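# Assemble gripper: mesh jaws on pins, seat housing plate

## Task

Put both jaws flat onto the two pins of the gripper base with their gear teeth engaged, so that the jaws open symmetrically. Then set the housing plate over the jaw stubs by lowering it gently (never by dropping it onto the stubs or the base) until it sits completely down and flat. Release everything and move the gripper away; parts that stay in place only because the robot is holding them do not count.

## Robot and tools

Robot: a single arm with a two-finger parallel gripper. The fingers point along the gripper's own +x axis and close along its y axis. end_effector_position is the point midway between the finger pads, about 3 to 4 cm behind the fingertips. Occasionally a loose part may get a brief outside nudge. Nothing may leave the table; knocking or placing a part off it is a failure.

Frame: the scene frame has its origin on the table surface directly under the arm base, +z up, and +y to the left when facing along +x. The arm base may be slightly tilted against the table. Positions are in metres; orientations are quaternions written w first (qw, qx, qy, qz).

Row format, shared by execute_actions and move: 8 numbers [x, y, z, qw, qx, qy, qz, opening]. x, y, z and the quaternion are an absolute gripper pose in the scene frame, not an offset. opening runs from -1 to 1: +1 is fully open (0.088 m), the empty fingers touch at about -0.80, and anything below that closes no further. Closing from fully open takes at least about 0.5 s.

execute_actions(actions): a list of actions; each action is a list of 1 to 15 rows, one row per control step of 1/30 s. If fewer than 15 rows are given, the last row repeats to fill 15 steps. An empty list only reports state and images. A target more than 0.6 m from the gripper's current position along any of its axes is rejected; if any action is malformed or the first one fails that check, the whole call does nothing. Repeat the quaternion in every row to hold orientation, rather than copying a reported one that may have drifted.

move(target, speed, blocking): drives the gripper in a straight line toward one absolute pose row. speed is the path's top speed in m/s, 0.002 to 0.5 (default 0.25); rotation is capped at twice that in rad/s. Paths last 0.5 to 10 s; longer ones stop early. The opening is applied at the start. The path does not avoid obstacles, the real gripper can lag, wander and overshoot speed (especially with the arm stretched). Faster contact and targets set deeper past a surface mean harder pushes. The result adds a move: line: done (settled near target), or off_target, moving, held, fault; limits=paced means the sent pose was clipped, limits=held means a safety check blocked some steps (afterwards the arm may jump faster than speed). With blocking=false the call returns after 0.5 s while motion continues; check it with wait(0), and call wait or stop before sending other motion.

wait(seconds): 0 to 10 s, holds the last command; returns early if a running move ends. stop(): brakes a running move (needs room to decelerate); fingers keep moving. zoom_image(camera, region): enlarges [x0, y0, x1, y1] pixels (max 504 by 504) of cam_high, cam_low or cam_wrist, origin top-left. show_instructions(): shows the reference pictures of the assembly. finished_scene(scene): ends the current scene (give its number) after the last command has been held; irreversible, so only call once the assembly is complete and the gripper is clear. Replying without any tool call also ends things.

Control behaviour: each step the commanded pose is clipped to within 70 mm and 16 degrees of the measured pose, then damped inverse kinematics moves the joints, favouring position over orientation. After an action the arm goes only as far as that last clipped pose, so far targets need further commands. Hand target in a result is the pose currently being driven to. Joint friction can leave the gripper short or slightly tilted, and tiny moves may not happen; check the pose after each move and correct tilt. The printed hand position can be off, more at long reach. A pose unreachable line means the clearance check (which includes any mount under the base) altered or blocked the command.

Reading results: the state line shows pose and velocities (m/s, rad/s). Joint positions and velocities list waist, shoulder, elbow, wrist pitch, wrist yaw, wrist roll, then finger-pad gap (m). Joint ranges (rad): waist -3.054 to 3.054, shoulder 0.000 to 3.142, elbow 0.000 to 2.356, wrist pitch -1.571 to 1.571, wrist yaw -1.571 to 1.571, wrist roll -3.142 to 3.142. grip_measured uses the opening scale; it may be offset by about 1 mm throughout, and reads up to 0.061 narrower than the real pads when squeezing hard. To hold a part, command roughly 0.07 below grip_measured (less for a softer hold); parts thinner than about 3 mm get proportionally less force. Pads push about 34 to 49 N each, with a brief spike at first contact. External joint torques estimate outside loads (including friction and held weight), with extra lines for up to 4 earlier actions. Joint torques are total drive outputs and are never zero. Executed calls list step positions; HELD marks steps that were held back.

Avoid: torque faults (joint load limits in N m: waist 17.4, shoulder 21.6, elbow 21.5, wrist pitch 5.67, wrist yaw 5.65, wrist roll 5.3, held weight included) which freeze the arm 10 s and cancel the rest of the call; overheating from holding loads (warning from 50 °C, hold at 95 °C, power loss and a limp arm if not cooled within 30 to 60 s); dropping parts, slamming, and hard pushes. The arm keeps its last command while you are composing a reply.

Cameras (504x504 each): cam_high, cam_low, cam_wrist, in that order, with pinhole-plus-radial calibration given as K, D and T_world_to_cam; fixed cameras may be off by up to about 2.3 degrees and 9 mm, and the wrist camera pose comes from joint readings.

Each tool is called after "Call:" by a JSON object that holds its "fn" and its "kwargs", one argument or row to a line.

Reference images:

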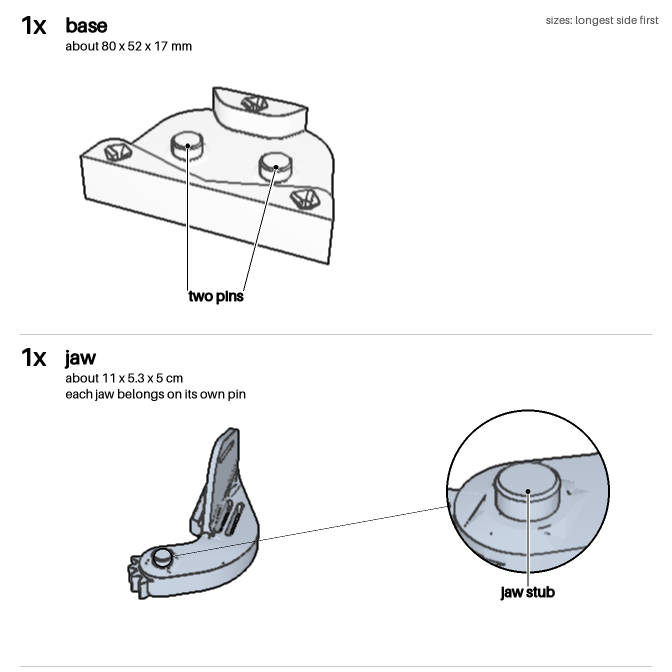

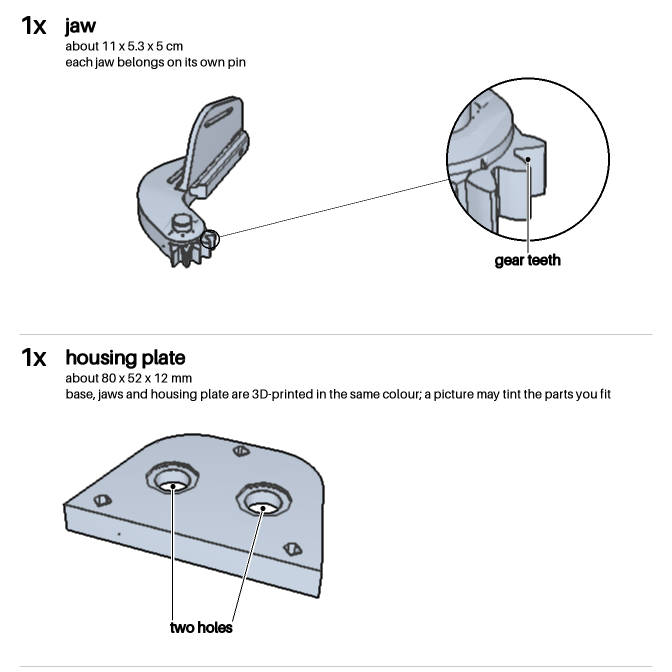

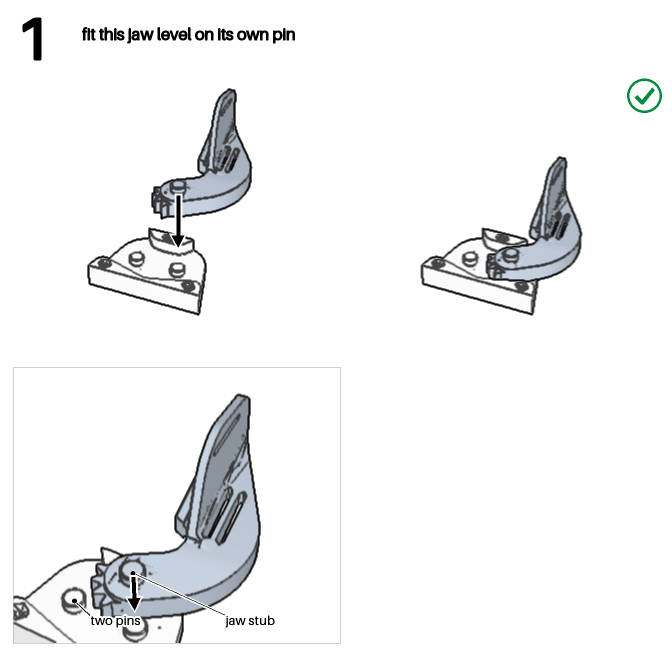

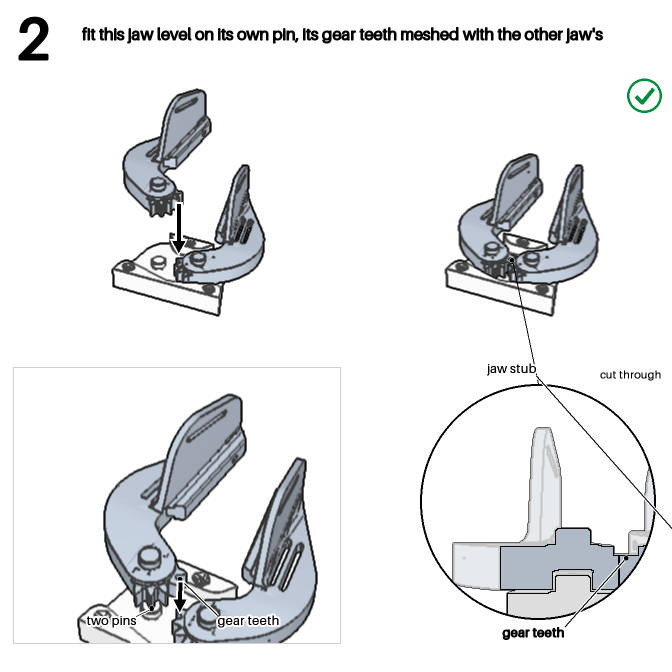

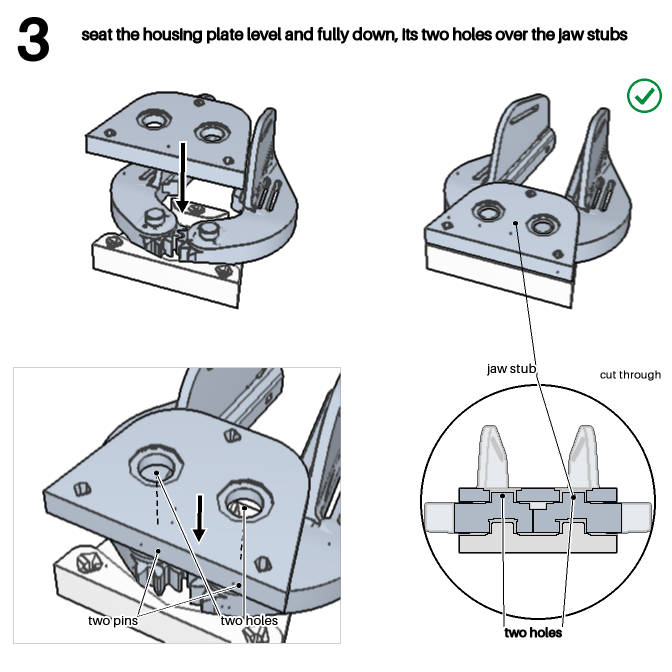

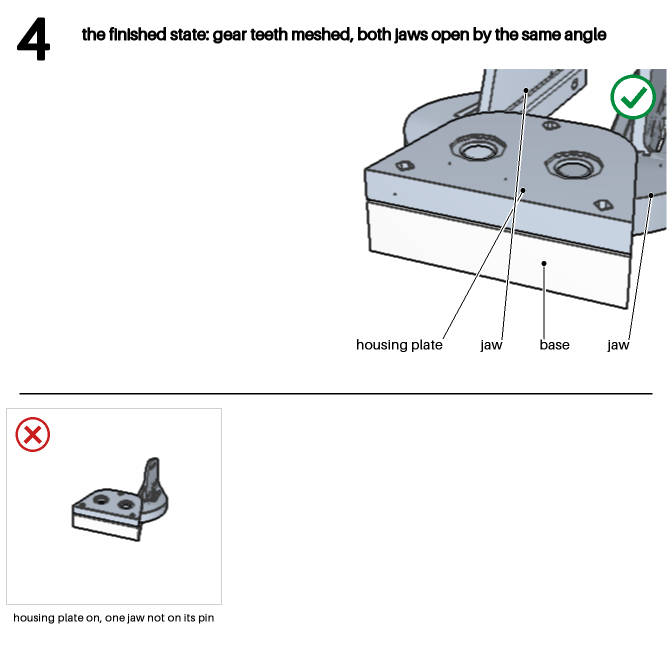

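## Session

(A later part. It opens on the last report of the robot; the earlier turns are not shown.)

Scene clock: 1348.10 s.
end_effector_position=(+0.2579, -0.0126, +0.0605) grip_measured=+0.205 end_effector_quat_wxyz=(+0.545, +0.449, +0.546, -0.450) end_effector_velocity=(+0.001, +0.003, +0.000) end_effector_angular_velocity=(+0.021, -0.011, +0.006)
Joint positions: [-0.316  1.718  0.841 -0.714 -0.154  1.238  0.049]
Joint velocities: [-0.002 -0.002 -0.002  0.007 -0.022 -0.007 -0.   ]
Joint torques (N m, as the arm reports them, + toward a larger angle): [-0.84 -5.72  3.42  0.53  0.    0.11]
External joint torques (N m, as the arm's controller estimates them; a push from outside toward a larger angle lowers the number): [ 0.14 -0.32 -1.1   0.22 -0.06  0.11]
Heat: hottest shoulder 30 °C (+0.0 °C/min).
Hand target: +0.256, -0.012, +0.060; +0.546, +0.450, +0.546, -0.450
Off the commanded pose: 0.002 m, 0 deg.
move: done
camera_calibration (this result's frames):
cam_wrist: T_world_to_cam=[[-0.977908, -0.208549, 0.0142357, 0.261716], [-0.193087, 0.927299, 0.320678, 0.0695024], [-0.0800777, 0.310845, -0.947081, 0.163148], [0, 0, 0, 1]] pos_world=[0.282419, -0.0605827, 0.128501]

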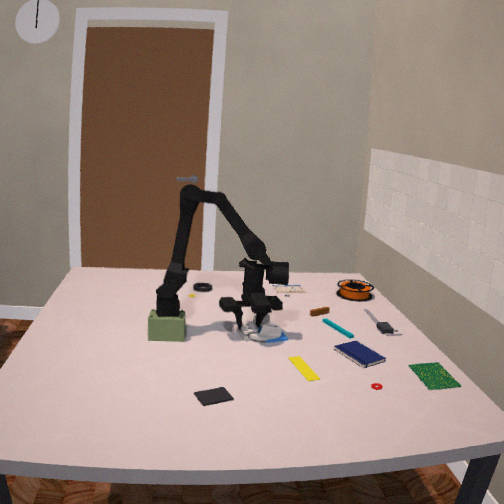

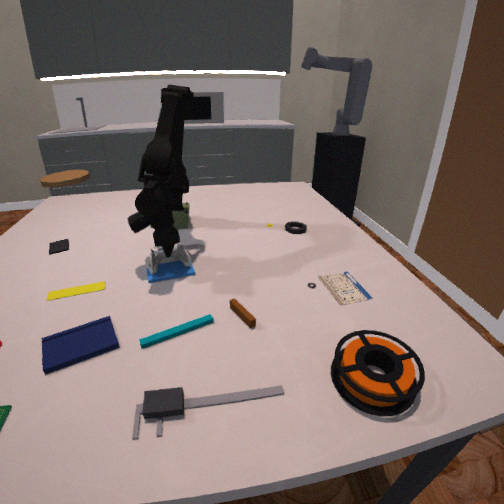

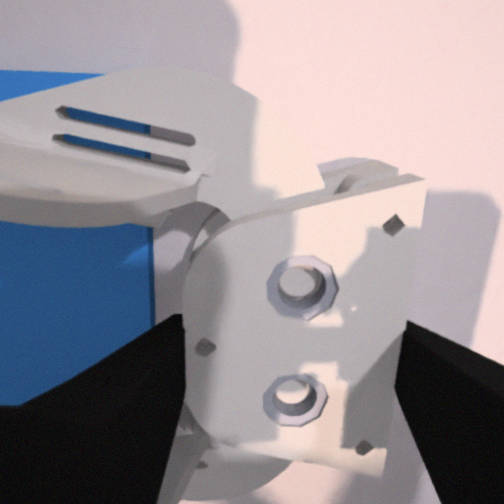

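Call:
{"fn": "move", "kwargs": {
  "target": [0.2556,-0.0110,0.0570,0.5456,0.4498,0.5456,-0.4498,0.13],
  "speed": 0.003
}}

Call:
{"fn": "zoom_image", "kwargs": {
  "camera": "cam_wrist",
  "region": [260, 245, 345, 330]
}}

Call:
{"fn": "zoom_image", "kwargs": {
  "camera": "cam_wrist",
  "region": [255, 360, 340, 445]
}}

Scene clock: 1361.20 s.
end_effector_position=(+0.2580, -0.0123, +0.0585) grip_measured=+0.205 end_effector_quat_wxyz=(+0.547, +0.451, +0.544, -0.449) end_effector_velocity=(-0.004, +0.001, -0.001) end_effector_angular_velocity=(+0.009, +0.011, +0.003)
Joint positions: [-0.313  1.718  0.831 -0.697 -0.154  1.244  0.049]
Joint velocities: [-0.002 -0.002 -0.007 -0.007 -0.007 -0.007 -0.   ]
Joint torques (N m, as the arm reports them, + toward a larger angle): [-0.64 -5.39  3.43  0.34  0.03  0.11]
External joint torques (N m, as the arm's controller estimates them; a push from outside toward a larger angle lowers the number): [ 0.28 -0.03 -0.96  0.06 -0.02  0.11]
Heat: hottest shoulder 31 °C (+1.0 °C/min).
Hand target: +0.256, -0.011, +0.057; +0.545, +0.450, +0.546, -0.450
Off the commanded pose: 0.003 m, 0 deg.
move: done
camera_calibration (this result's frames):
cam_wrist: T_world_to_cam=[[-0.978311, -0.206992, 0.00790042, 0.262463], [-0.193757, 0.927914, 0.318486, 0.0701607], [-0.0732552, 0.310048, -0.947894, 0.159399], [0, 0, 0, 1]] pos_world=[0.282041, -0.0601967, 0.126675]

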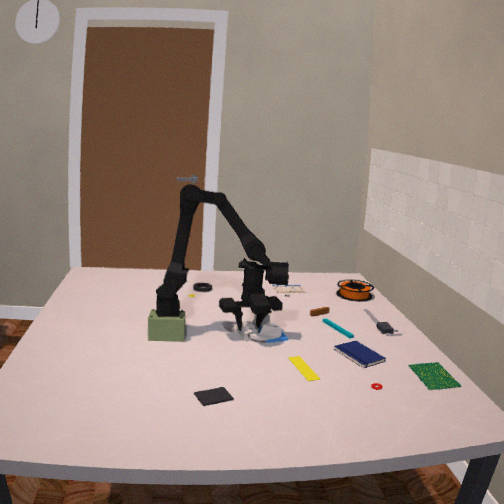

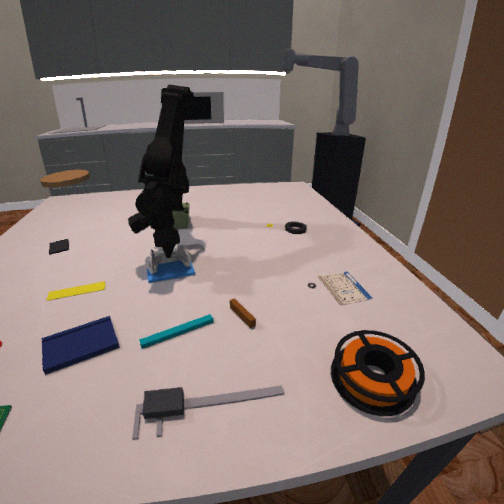

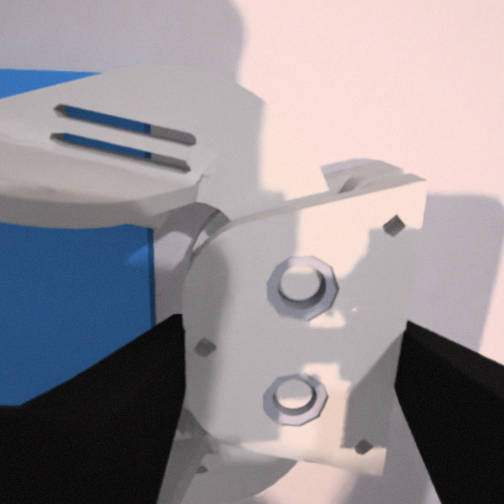

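Region (260, 245, 345, 330) of cam_wrist's 504x504 image, scaled by 5.929, with more detail than that image has.

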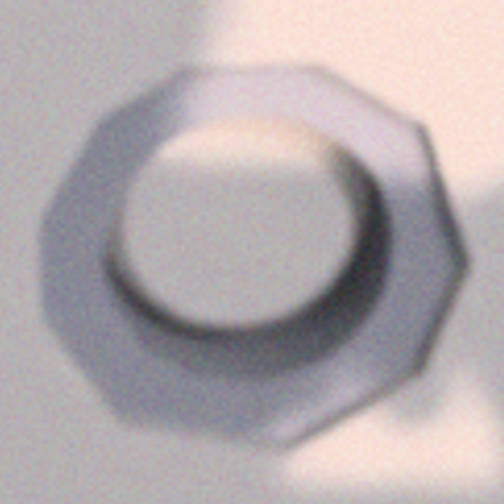

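Region (255, 360, 340, 445) of cam_wrist's 504x504 image, scaled by 5.929, with more detail than that image has.

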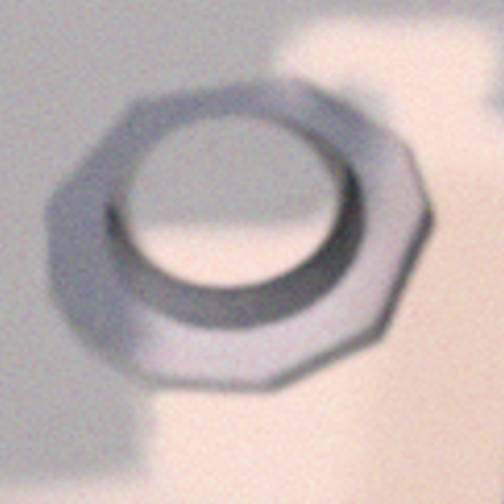

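It's going in now. Continue down slowly until it bottoms out.

Call:
{"fn": "move", "kwargs": {
  "target": [0.2556,-0.0110,0.0520,0.5456,0.4498,0.5456,-0.4498,0.13],
  "speed": 0.003
}}

Call:
{"fn": "zoom_image", "kwargs": {
  "camera": "cam_wrist",
  "region": [230, 140, 450, 450]
}}

Scene clock: 1367.27 s.
end_effector_position=(+0.2590, -0.0122, +0.0570) grip_measured=+0.205 end_effector_quat_wxyz=(+0.550, +0.452, +0.541, -0.448) end_effector_velocity=(-0.002, +0.001, +0.001) end_effector_angular_velocity=(+0.008, +0.001, -0.010)
Joint positions: [-0.311  1.718  0.824 -0.681 -0.154  1.246  0.049]
Joint velocities: [-0.002 -0.007 -0.002 -0.007 -0.007  0.007 -0.   ]
Joint torques (N m, as the arm reports them, + toward a larger angle): [-0.46 -3.85  3.    0.78  0.02  0.12]
External joint torques (N m, as the arm's controller estimates them; a push from outside toward a larger angle lowers the number): [ 0.5   1.52 -1.49  0.45 -0.03  0.12]
Heat: hottest shoulder 31 °C (+1.0 °C/min).
Hand target: +0.256, -0.011, +0.052; +0.546, +0.450, +0.546, -0.450
Off the commanded pose: 0.006 m, 1 deg.
move: done
camera_calibration (this result's frames):
cam_wrist: T_world_to_cam=[[-0.978199, -0.207669, -0.000744785, 0.263878], [-0.197289, 0.928174, 0.315546, 0.0718794], [-0.064838, 0.308814, -0.94891, 0.155901], [0, 0, 0, 1]] pos_world=[0.282415, -0.0600618, 0.125452]

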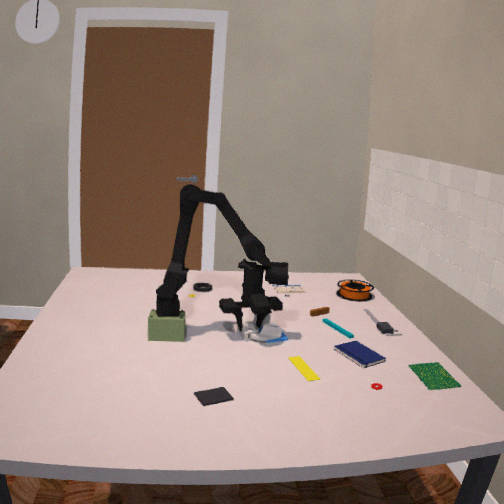

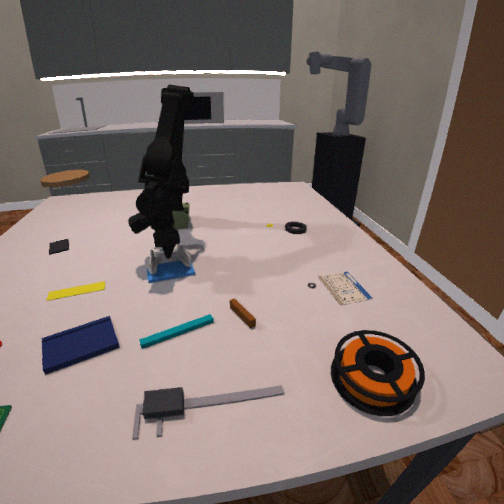

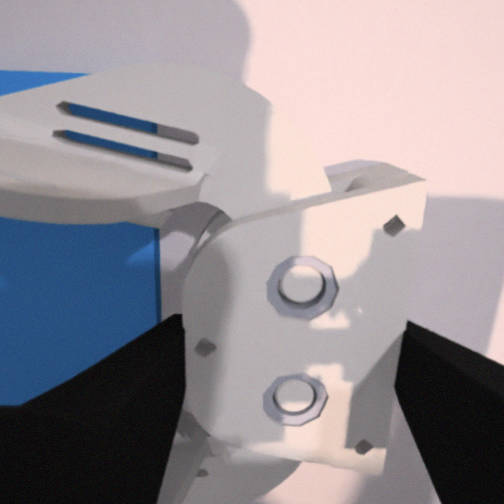

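Region (230, 140, 450, 450) of cam_wrist's 504x504 image, scaled by 1.626, with more detail than that image has; it fills the left 358 columns of this view, and the rest is white.

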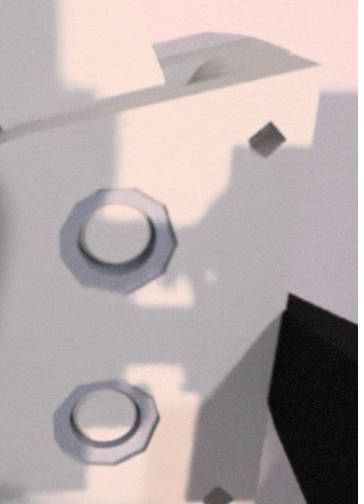

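Call:
{"fn": "execute_actions", "kwargs": {
  "actions": [
    [[0.2575,-0.0118,0.0545,0.5456,0.4498,0.5456,-0.4498,0.13],[0.2575,-0.0118,0.0545,0.5456,0.4498,0.5456,-0.4498,0.13],[0.2575,-0.0118,0.0545,0.5456,0.4498,0.5456,-0.4498,0.13],[0.2575,-0.0118,0.0545,0.5456,0.4498,0.5456,-0.4498,0.13],[0.2575,-0.0118,0.0545,0.5456,0.4498,0.5456,-0.4498,0.2],[0.2575,-0.0118,0.0545,0.5456,0.4498,0.5456,-0.4498,0.25],[0.2575,-0.0118,0.0545,0.5456,0.4498,0.5456,-0.4498,0.3],[0.2575,-0.0118,0.0545,0.5456,0.4498,0.5456,-0.4498,0.38],[0.2575,-0.0118,0.0545,0.5456,0.4498,0.5456,-0.4498,0.45]]
  ]
}}

Call:
{"fn": "move", "kwargs": {
  "target": [0.26,-0.012,0.18,0.5456,0.4498,0.5456,-0.4498,0.45],
  "speed": 0.1
}}

Scene clock: 1375.27 s.
end_effector_position=(+0.2581, -0.0122, +0.0561) grip_measured=+0.417 end_effector_quat_wxyz=(+0.548, +0.451, +0.543, -0.449) end_effector_velocity=(-0.002, +0.003, +0.000) end_effector_angular_velocity=(+0.023, +0.004, +0.004)
Joint positions: [-0.311  1.722  0.824 -0.683 -0.154  1.246  0.059]
Joint velocities: [-0.002 -0.002 -0.002 -0.007 -0.022 -0.007  0.013]
Joint torques (N m, as the arm reports them, + toward a larger angle): [-0.84 -4.16  4.64  0.12 -0.02 -0.02]
External joint torques (N m, as the arm's controller estimates them; a push from outside toward a larger angle lowers the number): [ 0.13  1.16  0.26 -0.16 -0.07 -0.02]
Heat: hottest shoulder 30 °C (+0.0 °C/min).
Hand target: +0.258, -0.012, +0.055; +0.546, +0.450, +0.546, -0.450
Off the commanded pose: 0.002 m, 0 deg.
Step readings (end_effector_position):
0: (+0.2590, -0.0122, +0.0570)
1: (+0.2590, -0.0122, +0.0570)
2: (+0.2590, -0.0122, +0.0570)
4: (+0.2589, -0.0122, +0.0570)
8: (+0.2588, -0.0122, +0.0570)
15: end_effector_position above
camera_calibration (this result's frames):
cam_wrist: T_world_to_cam=[[-0.978382, -0.206745, 0.00493203, 0.262727], [-0.19452, 0.928102, 0.317471, 0.0711831], [-0.0702131, 0.309649, -0.948255, 0.156347], [0, 0, 0, 1]] pos_world=[0.281872, -0.0601603, 0.124363]

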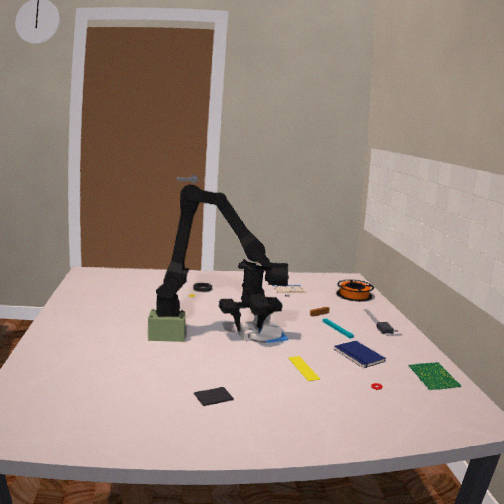

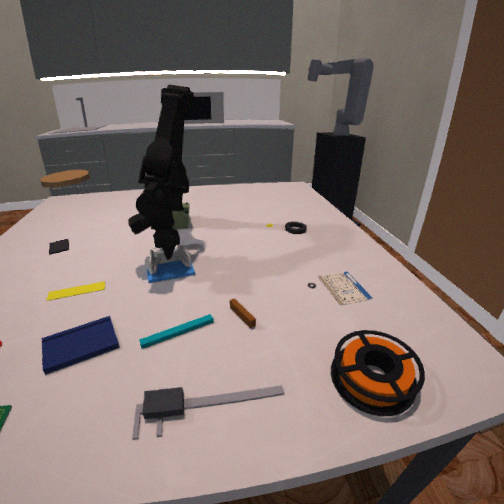

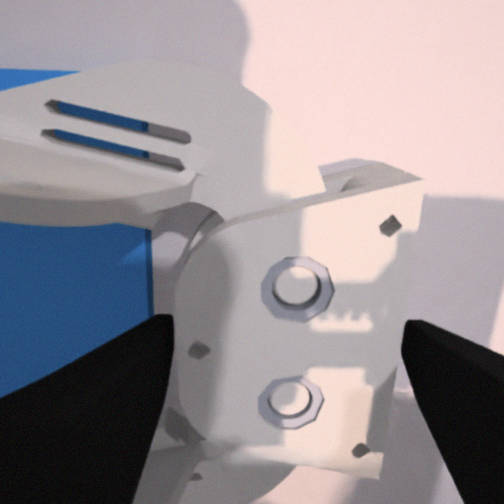

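Scene clock: 1376.97 s.
end_effector_position=(+0.2563, -0.0112, +0.1746) grip_measured=+0.447 end_effector_quat_wxyz=(+0.539, +0.447, +0.551, -0.453) end_effector_velocity=(+0.001, -0.001, +0.004) end_effector_angular_velocity=(-0.009, -0.006, +0.006)
Joint positions: [-0.38   1.563  1.163 -1.219 -0.154  1.174  0.061]
Joint velocities: [-0.002 -0.002  0.012 -0.007  0.007 -0.007 -0.   ]
Joint torques (N m, as the arm reports them, + toward a larger angle): [-1.19 -5.99  6.81  0.04  0.09 -0.1 ]
External joint torques (N m, as the arm's controller estimates them; a push from outside toward a larger angle lowers the number): [-0.28 -0.92  1.45 -0.24  0.04 -0.1 ]
Heat: hottest shoulder 31 °C (+1.0 °C/min).
Hand target: +0.259, -0.012, +0.180; +0.546, +0.449, +0.546, -0.450
Off the commanded pose: 0.007 m, 1 deg.
move: done
camera_calibration (this result's frames):
cam_wrist: T_world_to_cam=[[-0.978103, -0.205975, 0.0298017, 0.256189], [-0.185018, 0.92614, 0.328683, 0.0278055], [-0.0953011, 0.315972, -0.94397, 0.273993], [0, 0, 0, 1]] pos_world=[0.281836, -0.0595574, 0.241867]

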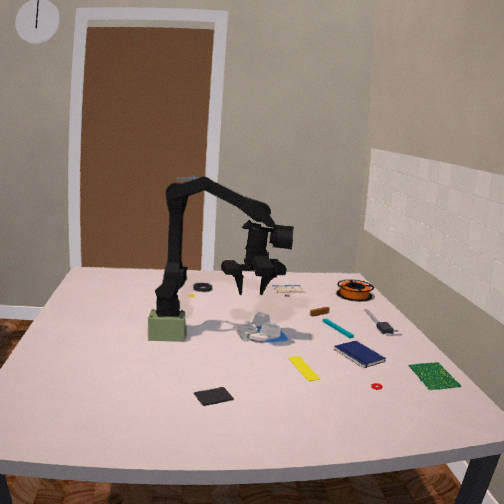

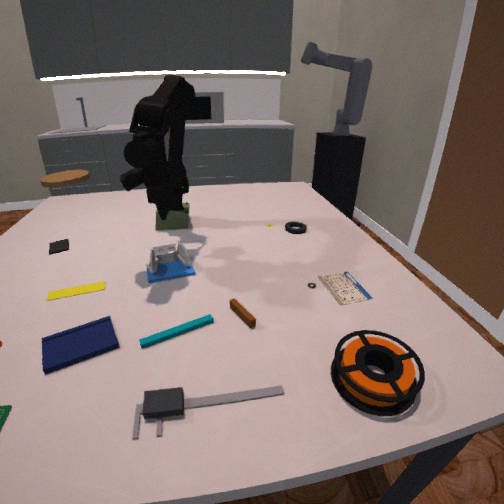

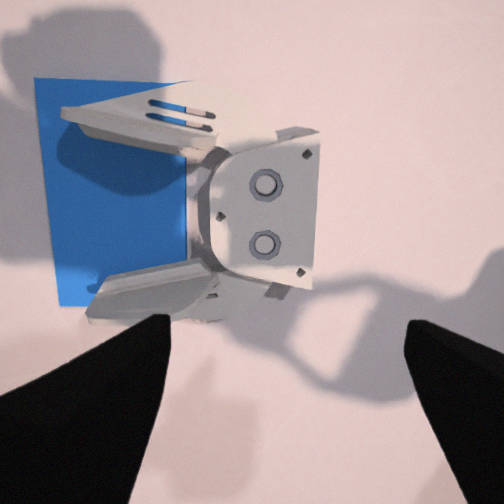

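Call:
{"fn": "execute_actions", "kwargs": {
  "actions": []
}}

Scene clock: 1394.87 s.
end_effector_position=(+0.2563, -0.0112, +0.1750) grip_measured=+0.447 end_effector_quat_wxyz=(+0.539, +0.447, +0.551, -0.453) end_effector_velocity=(-0.002, +0.001, +0.000) end_effector_angular_velocity=(+0.009, +0.005, +0.018)
Joint positions: [-0.38   1.563  1.164 -1.22  -0.154  1.174  0.061]
Joint velocities: [-0.002 -0.002 -0.002 -0.007 -0.007 -0.022 -0.   ]
Joint torques (N m, as the arm reports them, + toward a larger angle): [-1.24 -5.88  6.64  0.05  0.1  -0.13]
External joint torques (N m, as the arm's controller estimates them; a push from outside toward a larger angle lowers the number): [-0.34 -0.87  1.37 -0.2   0.05 -0.13]
Heat: hottest shoulder 31 °C (+1.0 °C/min).
Hand target: +0.259, -0.012, +0.180; +0.546, +0.450, +0.545, -0.450
Off the commanded pose: 0.006 m, 1 deg.
camera_calibration (this result's frames):
cam_wrist: T_world_to_cam=[[-0.978183, -0.205607, 0.0297438, 0.256251], [-0.184688, 0.92621, 0.328671, 0.0276499], [-0.0951259, 0.316007, -0.943976, 0.274341], [0, 0, 0, 1]] pos_world=[0.281864, -0.0596162, 0.242261]

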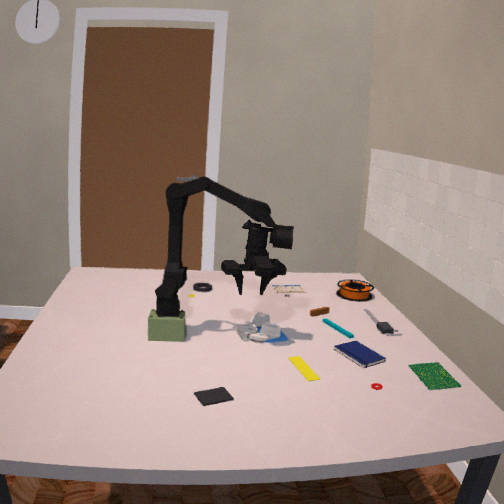

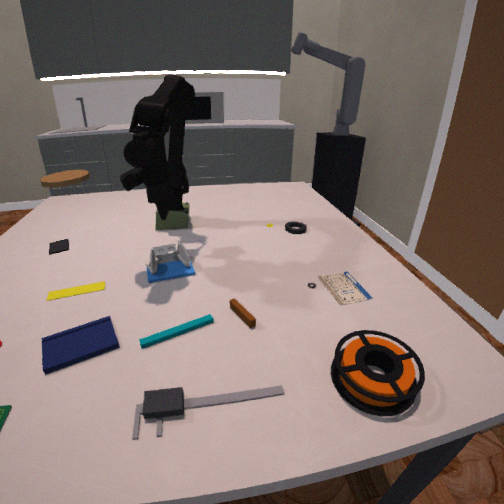

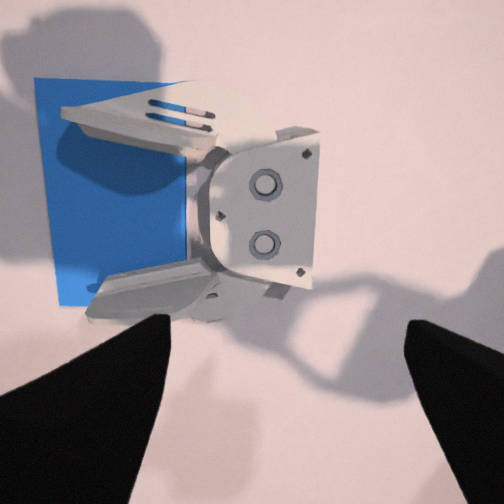

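Call:
{"fn": "finished_scene", "kwargs": {
  "scene": 1
}}

The scene is finished: the task was done.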